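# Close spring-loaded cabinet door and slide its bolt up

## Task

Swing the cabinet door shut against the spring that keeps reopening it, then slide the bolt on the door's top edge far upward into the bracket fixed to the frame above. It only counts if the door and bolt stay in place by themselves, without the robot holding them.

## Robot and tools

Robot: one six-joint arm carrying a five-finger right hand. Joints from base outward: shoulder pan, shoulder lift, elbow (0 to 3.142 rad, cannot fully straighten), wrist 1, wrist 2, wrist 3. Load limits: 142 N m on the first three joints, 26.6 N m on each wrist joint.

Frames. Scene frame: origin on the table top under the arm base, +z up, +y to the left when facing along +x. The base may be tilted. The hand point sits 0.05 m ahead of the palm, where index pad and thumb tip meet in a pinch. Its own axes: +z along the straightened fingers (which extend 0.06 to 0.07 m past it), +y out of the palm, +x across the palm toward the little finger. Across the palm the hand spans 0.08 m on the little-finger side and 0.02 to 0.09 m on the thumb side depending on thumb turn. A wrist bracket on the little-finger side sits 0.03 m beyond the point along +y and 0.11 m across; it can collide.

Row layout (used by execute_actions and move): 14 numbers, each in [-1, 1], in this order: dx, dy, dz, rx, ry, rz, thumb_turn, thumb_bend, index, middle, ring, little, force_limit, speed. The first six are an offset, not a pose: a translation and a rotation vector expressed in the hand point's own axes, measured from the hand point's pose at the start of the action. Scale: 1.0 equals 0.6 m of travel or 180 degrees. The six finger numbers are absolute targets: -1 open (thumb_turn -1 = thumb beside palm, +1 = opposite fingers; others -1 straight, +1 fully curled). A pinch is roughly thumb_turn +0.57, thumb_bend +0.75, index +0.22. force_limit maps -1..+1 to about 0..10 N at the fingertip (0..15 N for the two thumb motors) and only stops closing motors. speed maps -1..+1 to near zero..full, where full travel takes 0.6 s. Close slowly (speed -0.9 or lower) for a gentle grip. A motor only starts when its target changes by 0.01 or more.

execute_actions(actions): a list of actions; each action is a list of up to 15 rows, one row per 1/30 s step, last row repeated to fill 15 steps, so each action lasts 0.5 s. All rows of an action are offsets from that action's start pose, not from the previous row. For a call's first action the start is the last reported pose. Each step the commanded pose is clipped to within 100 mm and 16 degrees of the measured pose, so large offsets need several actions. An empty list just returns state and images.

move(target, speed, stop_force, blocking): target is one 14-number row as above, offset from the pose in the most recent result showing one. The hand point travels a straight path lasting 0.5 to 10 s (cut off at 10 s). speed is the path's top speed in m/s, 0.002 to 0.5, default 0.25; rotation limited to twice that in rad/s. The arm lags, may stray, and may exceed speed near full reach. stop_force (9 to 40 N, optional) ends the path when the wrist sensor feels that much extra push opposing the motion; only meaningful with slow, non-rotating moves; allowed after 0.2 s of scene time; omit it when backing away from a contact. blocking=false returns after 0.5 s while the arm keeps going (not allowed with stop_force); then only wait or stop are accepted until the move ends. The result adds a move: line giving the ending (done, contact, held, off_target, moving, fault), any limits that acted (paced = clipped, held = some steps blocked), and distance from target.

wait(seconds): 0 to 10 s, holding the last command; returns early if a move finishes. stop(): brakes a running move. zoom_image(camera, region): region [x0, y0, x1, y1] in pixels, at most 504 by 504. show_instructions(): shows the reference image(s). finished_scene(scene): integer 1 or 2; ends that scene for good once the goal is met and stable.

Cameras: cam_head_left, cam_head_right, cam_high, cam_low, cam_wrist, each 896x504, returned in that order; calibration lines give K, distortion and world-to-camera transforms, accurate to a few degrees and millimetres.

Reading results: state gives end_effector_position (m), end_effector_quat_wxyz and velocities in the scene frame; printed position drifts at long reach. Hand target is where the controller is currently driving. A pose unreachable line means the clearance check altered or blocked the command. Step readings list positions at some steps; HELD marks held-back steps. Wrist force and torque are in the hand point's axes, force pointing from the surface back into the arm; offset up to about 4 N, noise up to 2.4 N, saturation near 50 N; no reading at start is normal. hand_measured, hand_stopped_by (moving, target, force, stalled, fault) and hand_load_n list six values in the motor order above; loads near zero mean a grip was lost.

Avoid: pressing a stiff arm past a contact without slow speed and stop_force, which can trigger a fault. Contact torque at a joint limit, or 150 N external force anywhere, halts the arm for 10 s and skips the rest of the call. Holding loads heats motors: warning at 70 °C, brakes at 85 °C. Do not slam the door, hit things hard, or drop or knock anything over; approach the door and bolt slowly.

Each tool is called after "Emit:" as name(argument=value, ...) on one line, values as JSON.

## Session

Emit:
execute_actions(actions=[])

Scene clock: 0.00 s.
end_effector_position=(+0.6458, +0.3968, +0.3980) hand_measured=(-1.000, -1.000, -1.000, -1.000, -1.000, -1.000) hand_load_n=(+0.0, +0.0, +0.0, +0.0, +0.0, +0.0) hand_stopped_by=(target, target, target, target, target, target) hand_force_limit=0.00 hand_speed=-0.80 end_effector_quat_wxyz=(+0.324, +0.739, +0.336, +0.486) end_effector_velocity=(-0.000, +0.000, -0.001) end_effector_angular_velocity=(-0.002, +0.002, +0.001)
Joint positions: [ 0.501 -0.961  0.828  0.545  2.301  0.923]
Joint velocities: [ 0.     0.     0.001  0.001 -0.    -0.001]
Wrist force (N, on the end effector, along its own x y z axes, offset not removed): no reading
Wrist torque (N m, same axes, about the end effector's origin, offset not removed): no reading
Hand target: +0.646, +0.397, +0.398; +0.324, +0.739, +0.336, +0.486
camera_calibration (this result's frames):
cam_wrist: T_world_to_cam=[[0.142642, -0.668698, 0.729723, -0.11189], [-0.801994, -0.510154, -0.310722, 0.835337], [0.58005, -0.540912, -0.609061, 0.217319], [0, 0, 0, 1]] pos_world=[0.559839, 0.46888, 0.473567]

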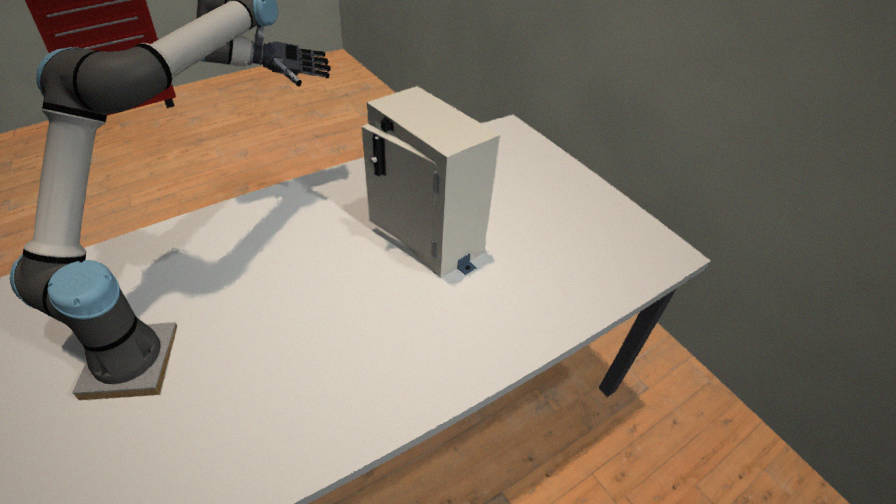

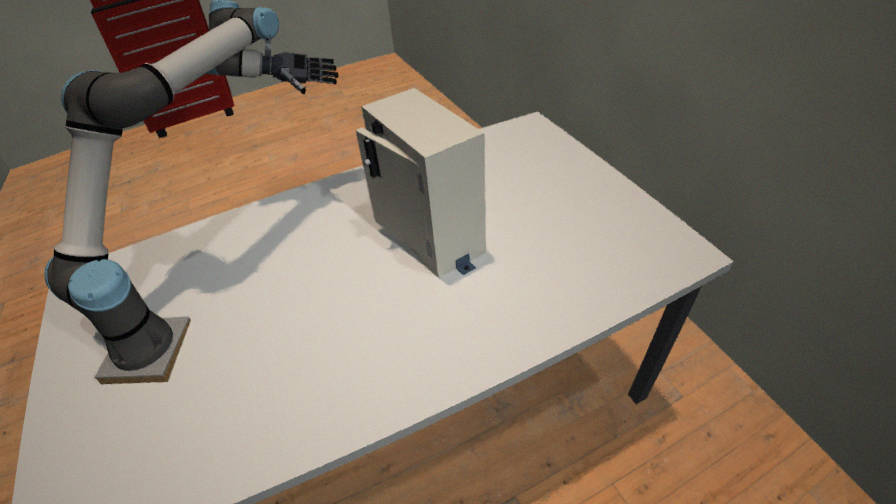

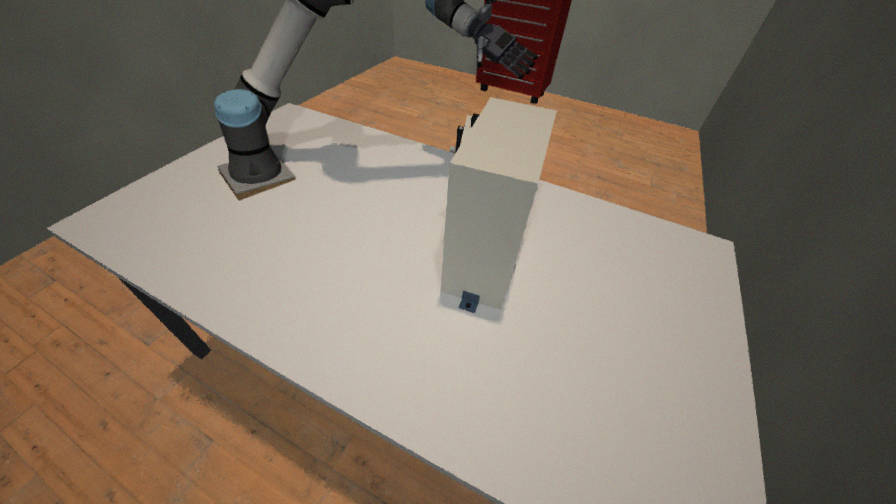

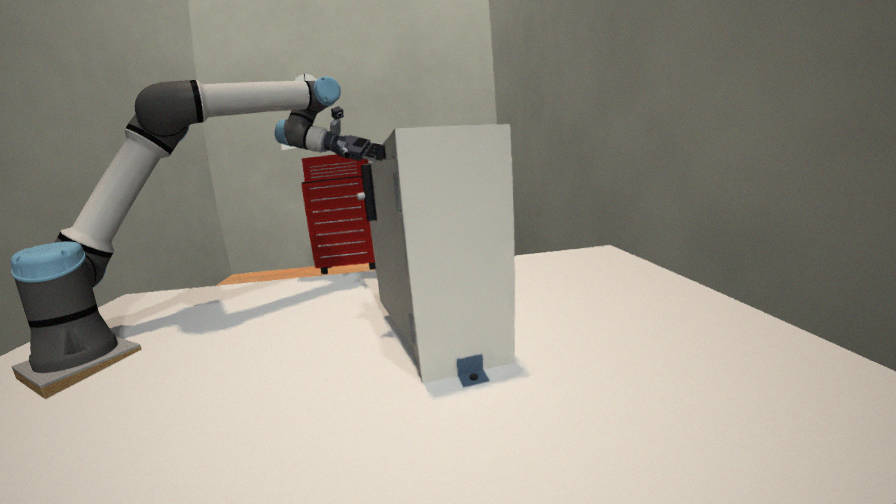

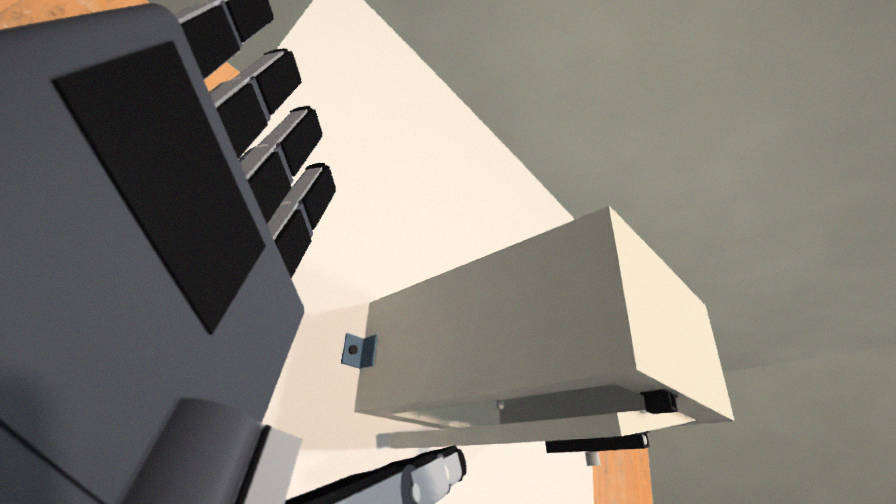

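Emit:
move(target=[-0.652,0.17,-0.083,-0.073,0.1215,-0.19,-1,-1,-1,-1,-1,-1,0,0], speed=0.3)

Emit:
move(target=[0,0,0.09,0,0,0,-1,-1,-1,-1,-1,-1,0,0], speed=0.1)

Scene clock: 15.37 s.
end_effector_position=(+0.5002, +0.0292, +0.3002) hand_measured=(-1.000, -1.000, -1.000, -1.000, -1.000, -1.000) hand_load_n=(+0.0, +0.0, +0.0, +0.0, +0.0, +0.0) hand_stopped_by=(target, target, target, target, target, target) hand_force_limit=0.00 hand_speed=0.00 end_effector_quat_wxyz=(+0.464, +0.463, +0.535, +0.533) end_effector_velocity=(+0.001, -0.001, -0.000) end_effector_angular_velocity=(-0.000, -0.001, +0.009)
Joint positions: [-0.692 -1.833  2.509 -0.73   0.878  0.1  ]
Joint velocities: [-0.012  0.003  0.    -0.005 -0.02   0.002]
Wrist force (N, on the end effector, along its own x y z axes, offset not removed): [-1.6 -3.0 2.8]
Wrist torque (N m, same axes, about the end effector's origin, offset not removed): [-0.63 0.04 0.06]
Hand target: +0.500, +0.029, +0.300; +0.464, +0.463, +0.535, +0.533
Off the commanded pose: 0.001 m, 0 deg.
move: done
camera_calibration (this result's frames):
cam_wrist: T_world_to_cam=[[0.0218962, -0.128514, 0.991466, -0.299546], [-0.455265, -0.884196, -0.104555, 0.276252], [0.890087, -0.44909, -0.0778682, -0.273813], [0, 0, 0, 1]] pos_world=[0.376044, 0.0827982, 0.304552]

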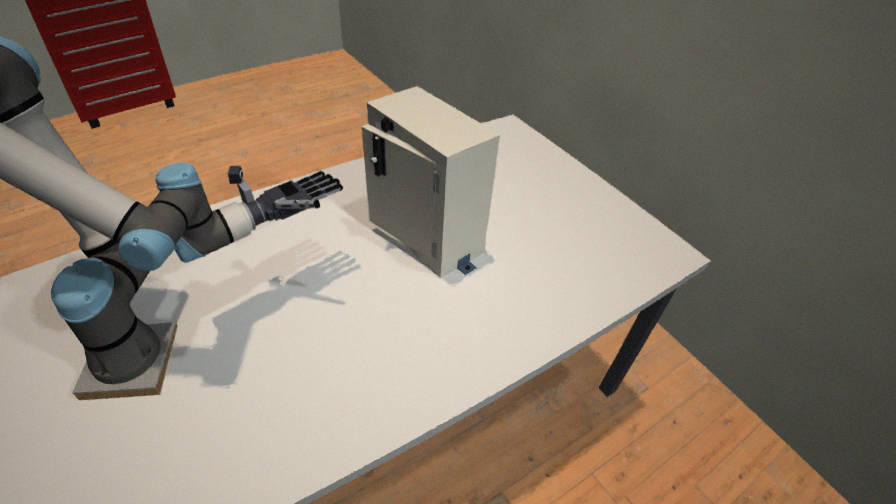

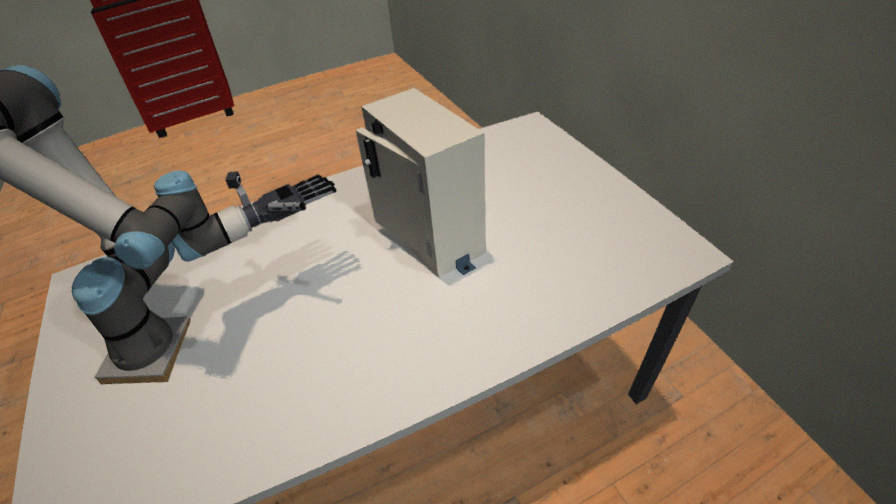

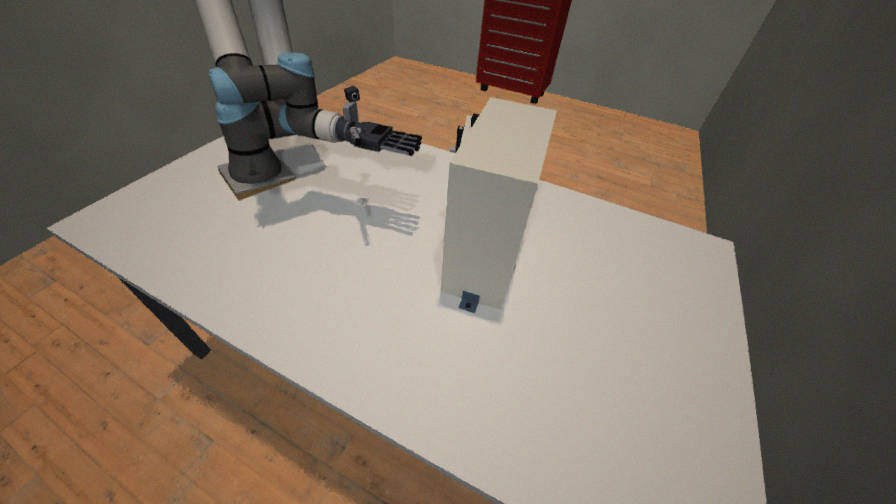

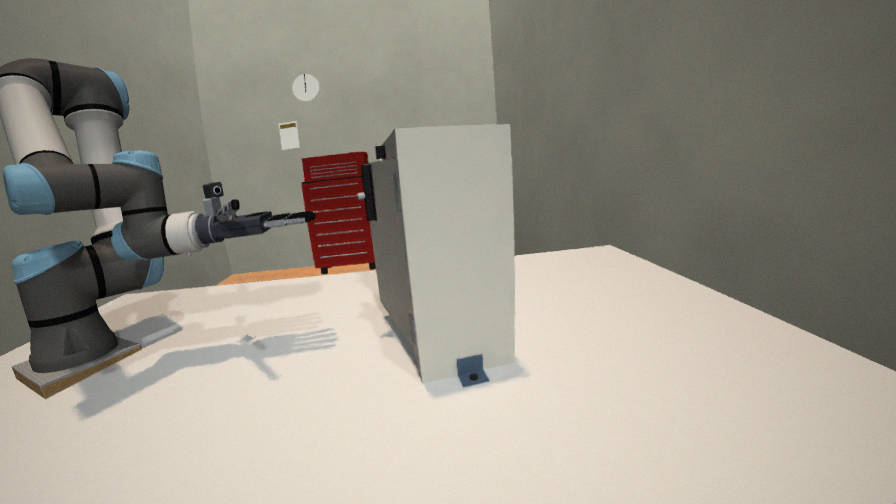

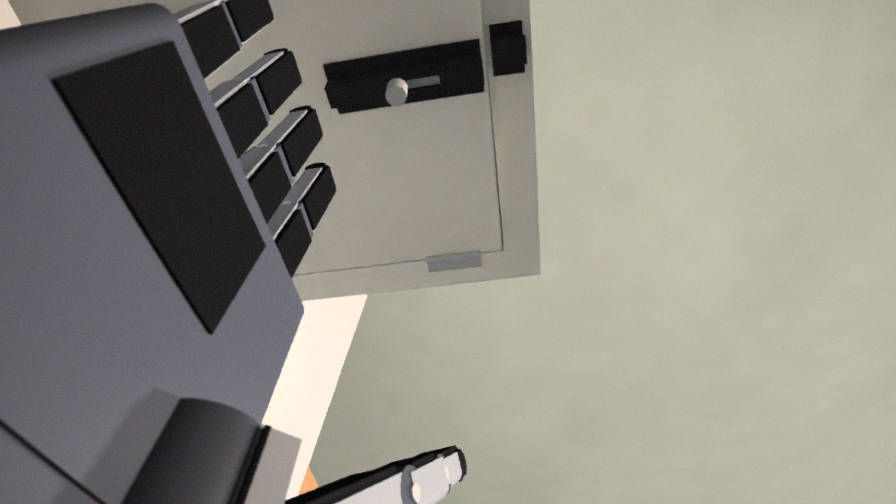

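Scene clock: 16.33 s.
end_effector_position=(+0.5536, +0.0368, +0.3002) hand_measured=(-1.000, -1.000, -1.000, -1.000, -1.000, -1.000) hand_load_n=(+0.0, +0.0, +0.0, +0.0, +0.0, +0.0) hand_stopped_by=(target, target, target, target, target, target) hand_force_limit=0.00 hand_speed=0.00 end_effector_quat_wxyz=(+0.464, +0.463, +0.535, +0.533) end_effector_velocity=(+0.002, +0.000, +0.001) end_effector_angular_velocity=(-0.000, -0.001, -0.000)
Joint positions: [-0.556 -1.663  2.374 -0.76   1.015  0.092]
Joint velocities: [ 0.003  0.004 -0.004 -0.001  0.003  0.   ]
Wrist force (N, on the end effector, along its own x y z axes, offset not removed): [-0.5 -0.2 -0.5]
Wrist torque (N m, same axes, about the end effector's origin, offset not removed): [0.04 -0.05 0.23]
Hand target: +0.554, +0.037, +0.300; +0.464, +0.463, +0.535, +0.533
Off the commanded pose: 0.000 m, 0 deg.
move: done
camera_calibration (this result's frames):
cam_wrist: T_world_to_cam=[[0.0217244, -0.128909, 0.991418, -0.299549], [-0.455218, -0.884168, -0.104989, 0.307416], [0.890115, -0.449031, -0.0778897, -0.317901], [0, 0, 0, 1]] pos_world=[0.429418, 0.0904451, 0.304492]

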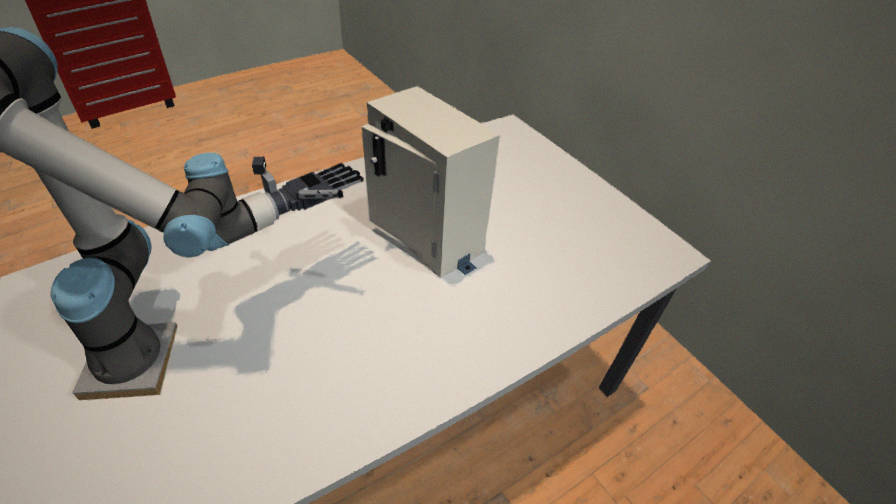

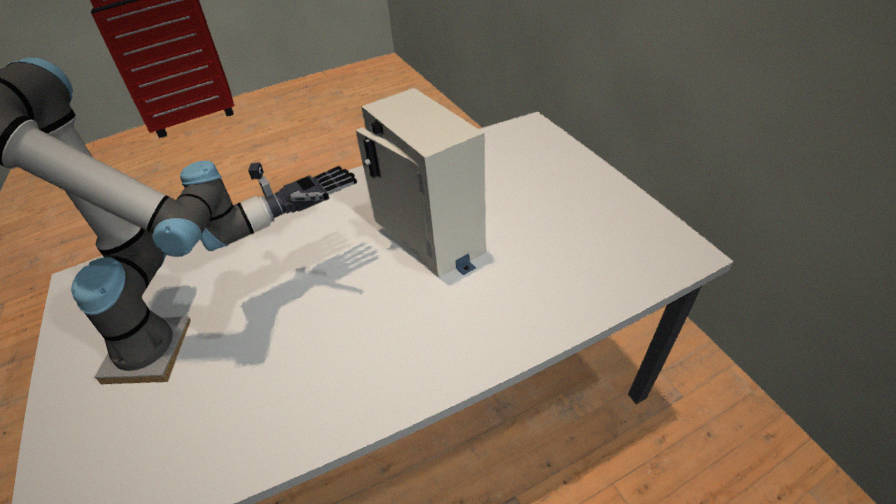

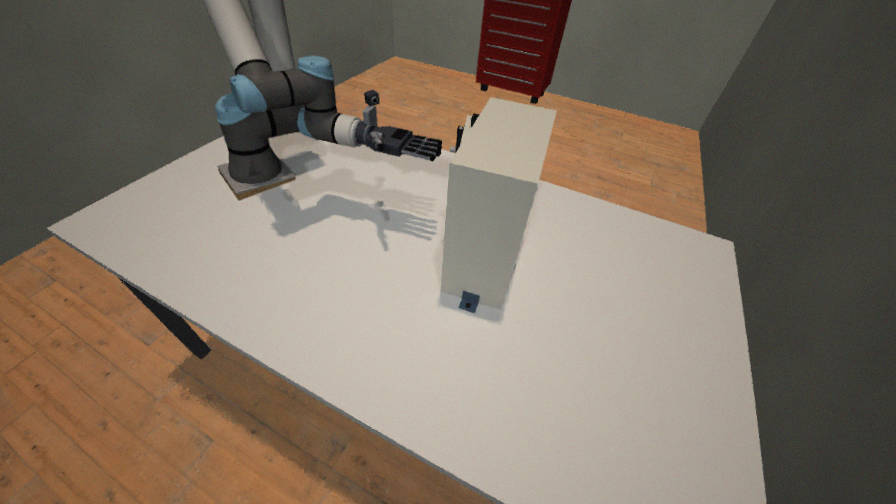

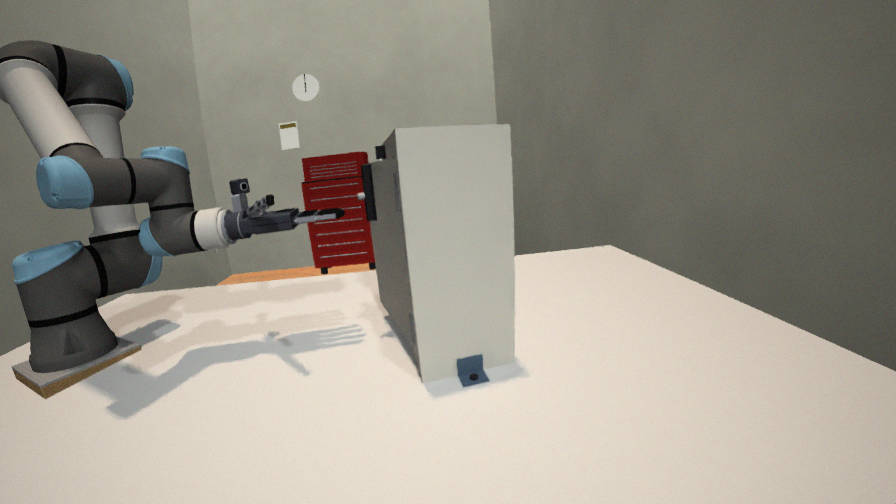

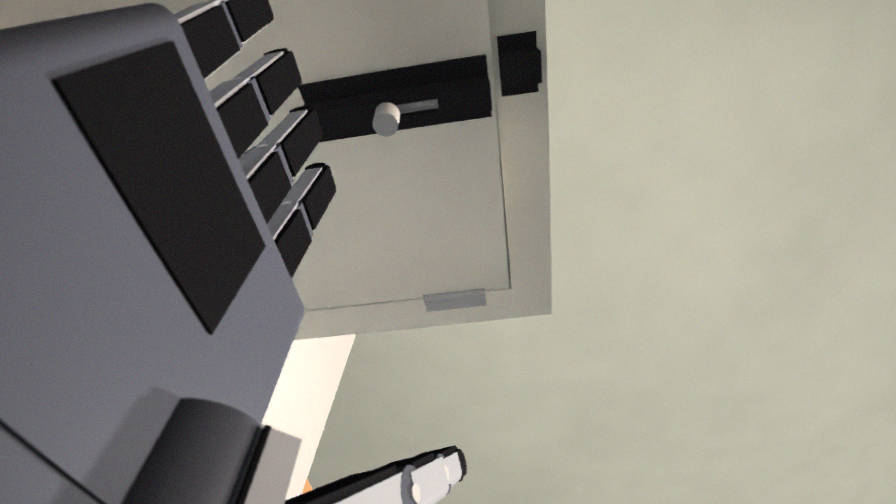

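Emit:
move(target=[0.006,0,0.095,0,0,0,-1,-1,-1,-1,-1,-1,0,0], speed=0.03, stop_force=20)

Scene clock: 20.13 s.
end_effector_position=(+0.6094, +0.0485, +0.3001) hand_measured=(-1.000, -1.000, -1.000, -1.000, -1.000, -1.000) hand_load_n=(+0.0, +0.0, +0.0, +0.0, +0.0, +0.0) hand_stopped_by=(target, target, target, target, target, target) hand_force_limit=0.00 hand_speed=0.00 end_effector_quat_wxyz=(+0.464, +0.463, +0.535, +0.533) end_effector_velocity=(+0.001, +0.000, +0.000) end_effector_angular_velocity=(+0.000, -0.000, -0.000)
Joint positions: [-0.451 -1.519  2.226 -0.753  1.119  0.087]
Joint velocities: [ 0.002  0.003 -0.003  0.     0.002  0.   ]
Wrist force (N, on the end effector, along its own x y z axes, offset not removed): [-0.1 -2.5 0.4]
Wrist torque (N m, same axes, about the end effector's origin, offset not removed): [-0.45 -0.18 0.10]
Hand target: +0.609, +0.048, +0.300; +0.464, +0.463, +0.535, +0.533
Off the commanded pose: 0.000 m, 0 deg.
move: done
camera_calibration (this result's frames):
cam_wrist: T_world_to_cam=[[0.0216177, -0.129232, 0.991379, -0.299091], [-0.455196, -0.88414, -0.105327, 0.34319], [0.890129, -0.448994, -0.0779386, -0.362361], [0, 0, 0, 1]] pos_world=[0.485233, 0.102078, 0.304417]

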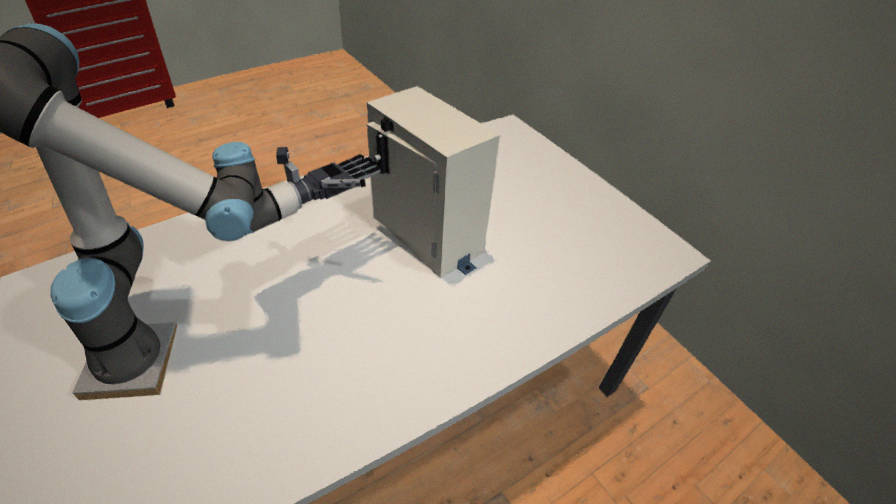

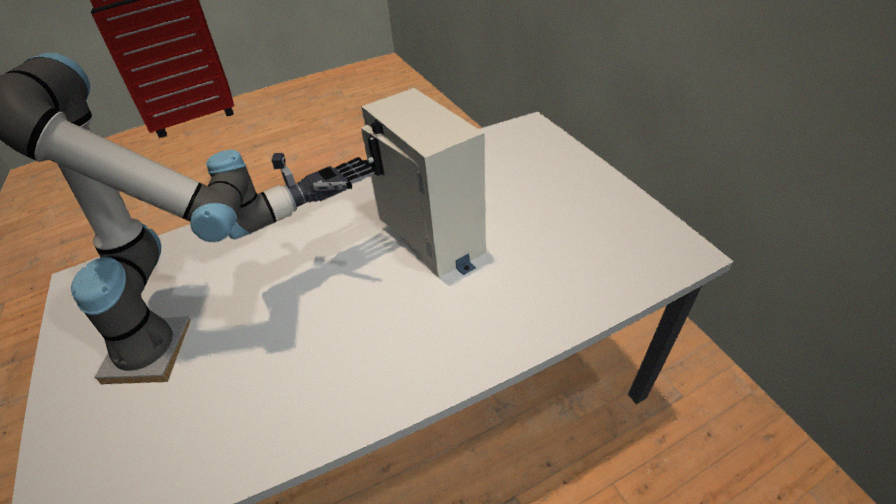

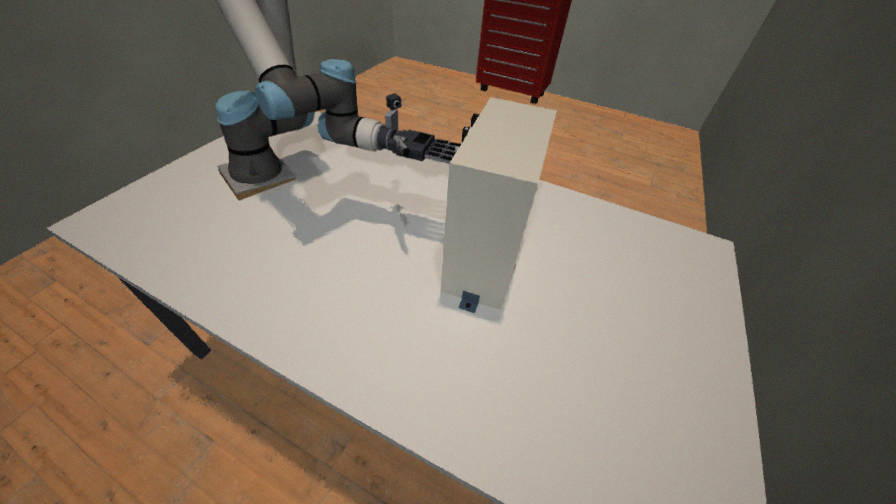

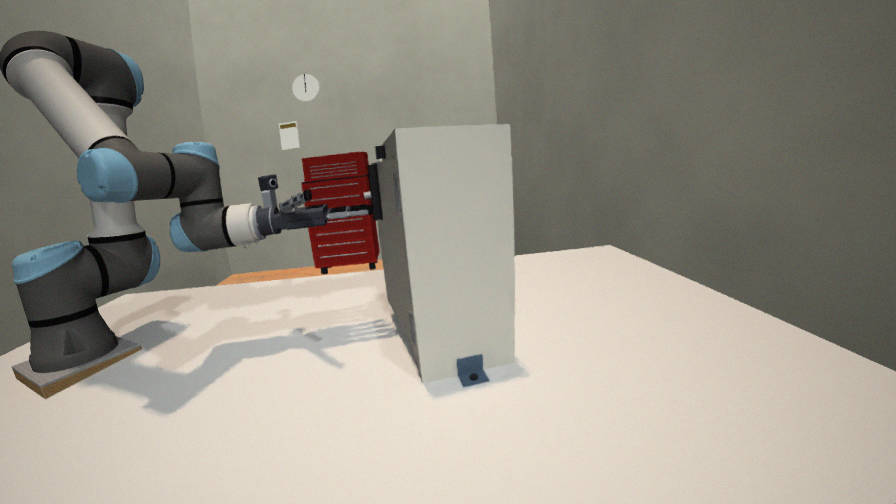

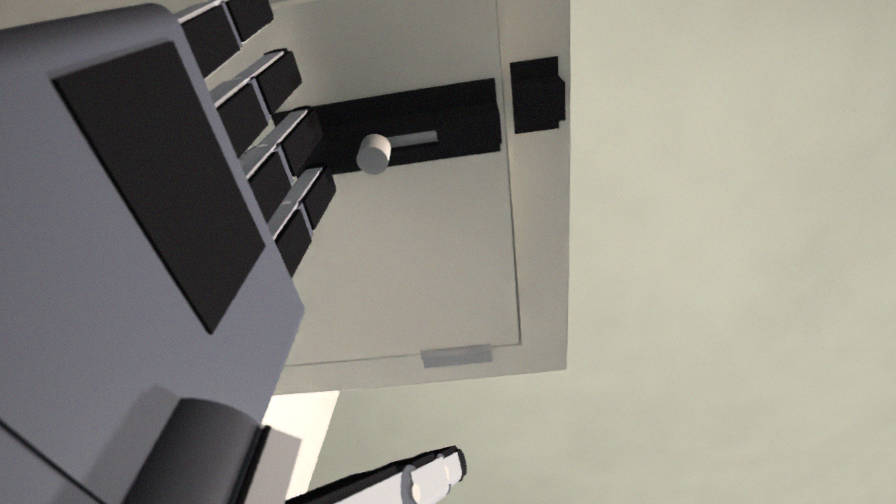

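Emit:
move(target=[-0.012,0,0.045,0,0,0,-1,-1,-1,-1,-1,-1,0,0], speed=0.007, stop_force=19)

Scene clock: 23.10 s.
end_effector_position=(+0.6144, +0.0481, +0.3000) hand_measured=(-1.000, -1.000, -1.000, -1.000, -1.000, -1.000) hand_load_n=(+0.0, +0.0, -0.5, -1.5, +0.0, +0.0) hand_stopped_by=(target, target, target, target, target, target) hand_force_limit=0.00 hand_speed=0.00 end_effector_quat_wxyz=(+0.464, +0.463, +0.535, +0.533) end_effector_velocity=(-0.002, -0.000, +0.001) end_effector_angular_velocity=(-0.001, -0.002, -0.001)
Joint positions: [-0.448 -1.507  2.212 -0.752  1.122  0.087]
Joint velocities: [-0.001 -0.005  0.004 -0.001 -0.     0.   ]
Wrist force (N, on the end effector, along its own x y z axes, offset not removed): [16.9 -0.9 -11.0]
Wrist torque (N m, same axes, about the end effector's origin, offset not removed): [0.27 1.39 1.22]
Hand target: +0.614, +0.048, +0.300; +0.464, +0.463, +0.535, +0.533
Off the commanded pose: 0.023 m, 0 deg.
move: contact
camera_calibration (this result's frames):
cam_wrist: T_world_to_cam=[[0.021923, -0.129311, 0.991362, -0.299303], [-0.454918, -0.884288, -0.105284, 0.344995], [0.890263, -0.44868, -0.0782121, -0.367039], [0, 0, 0, 1]] pos_world=[0.490268, 0.101688, 0.304333]

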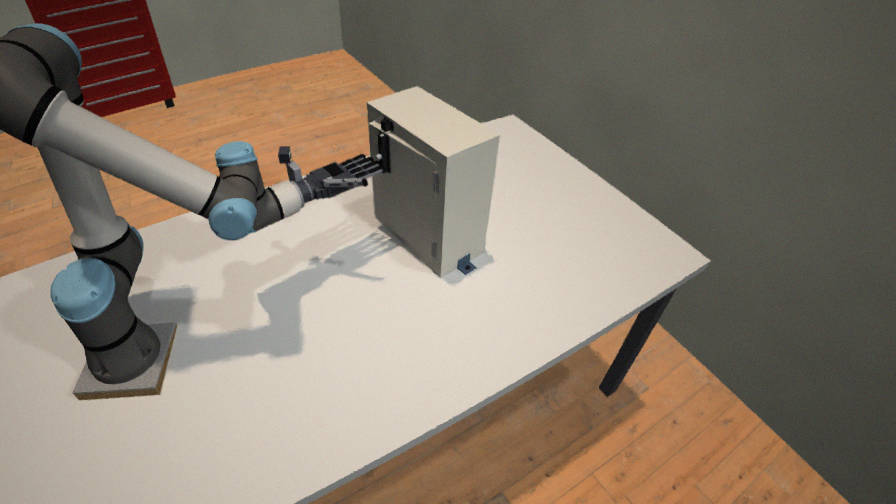

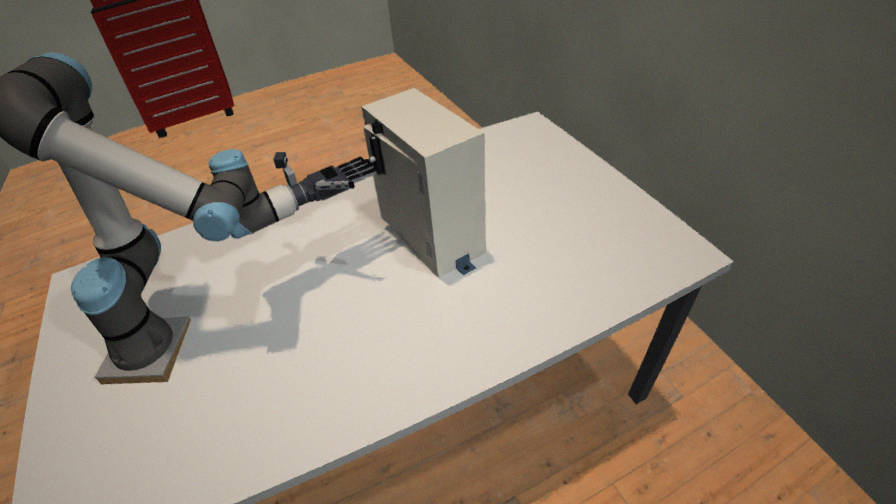

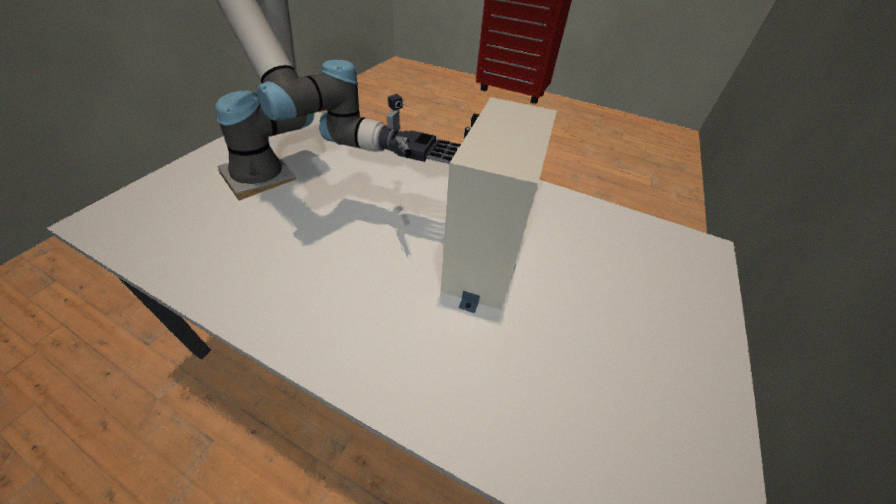

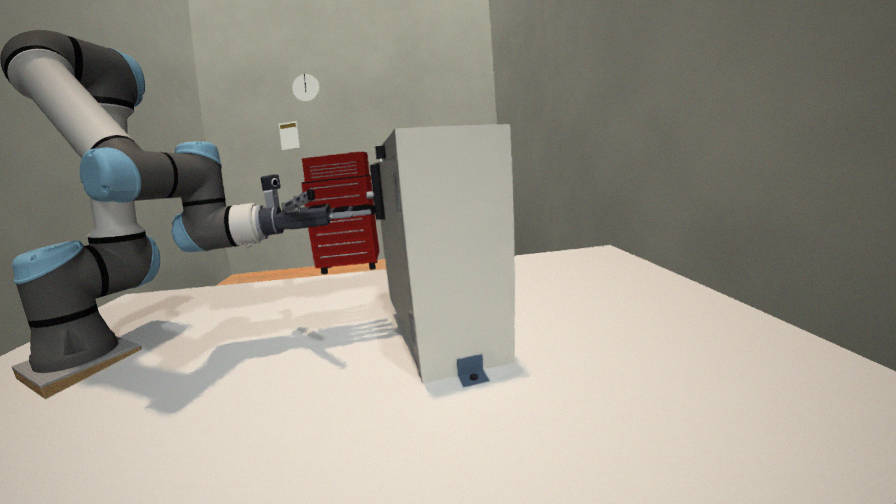

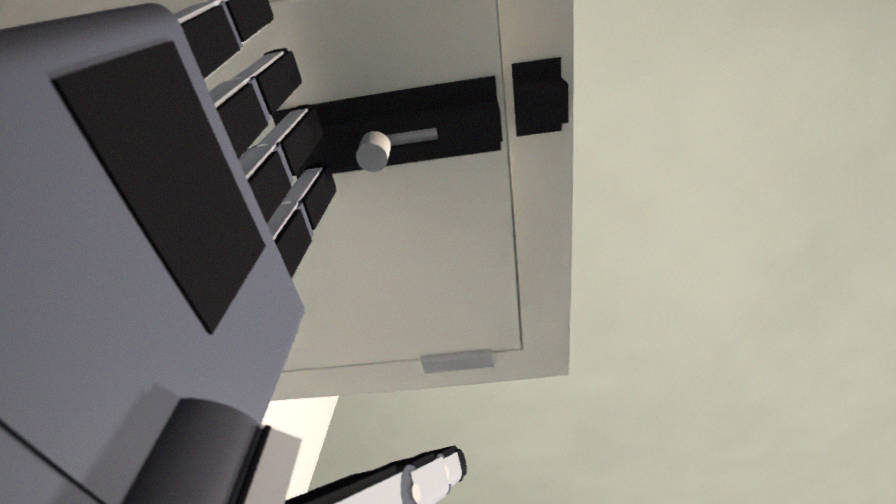

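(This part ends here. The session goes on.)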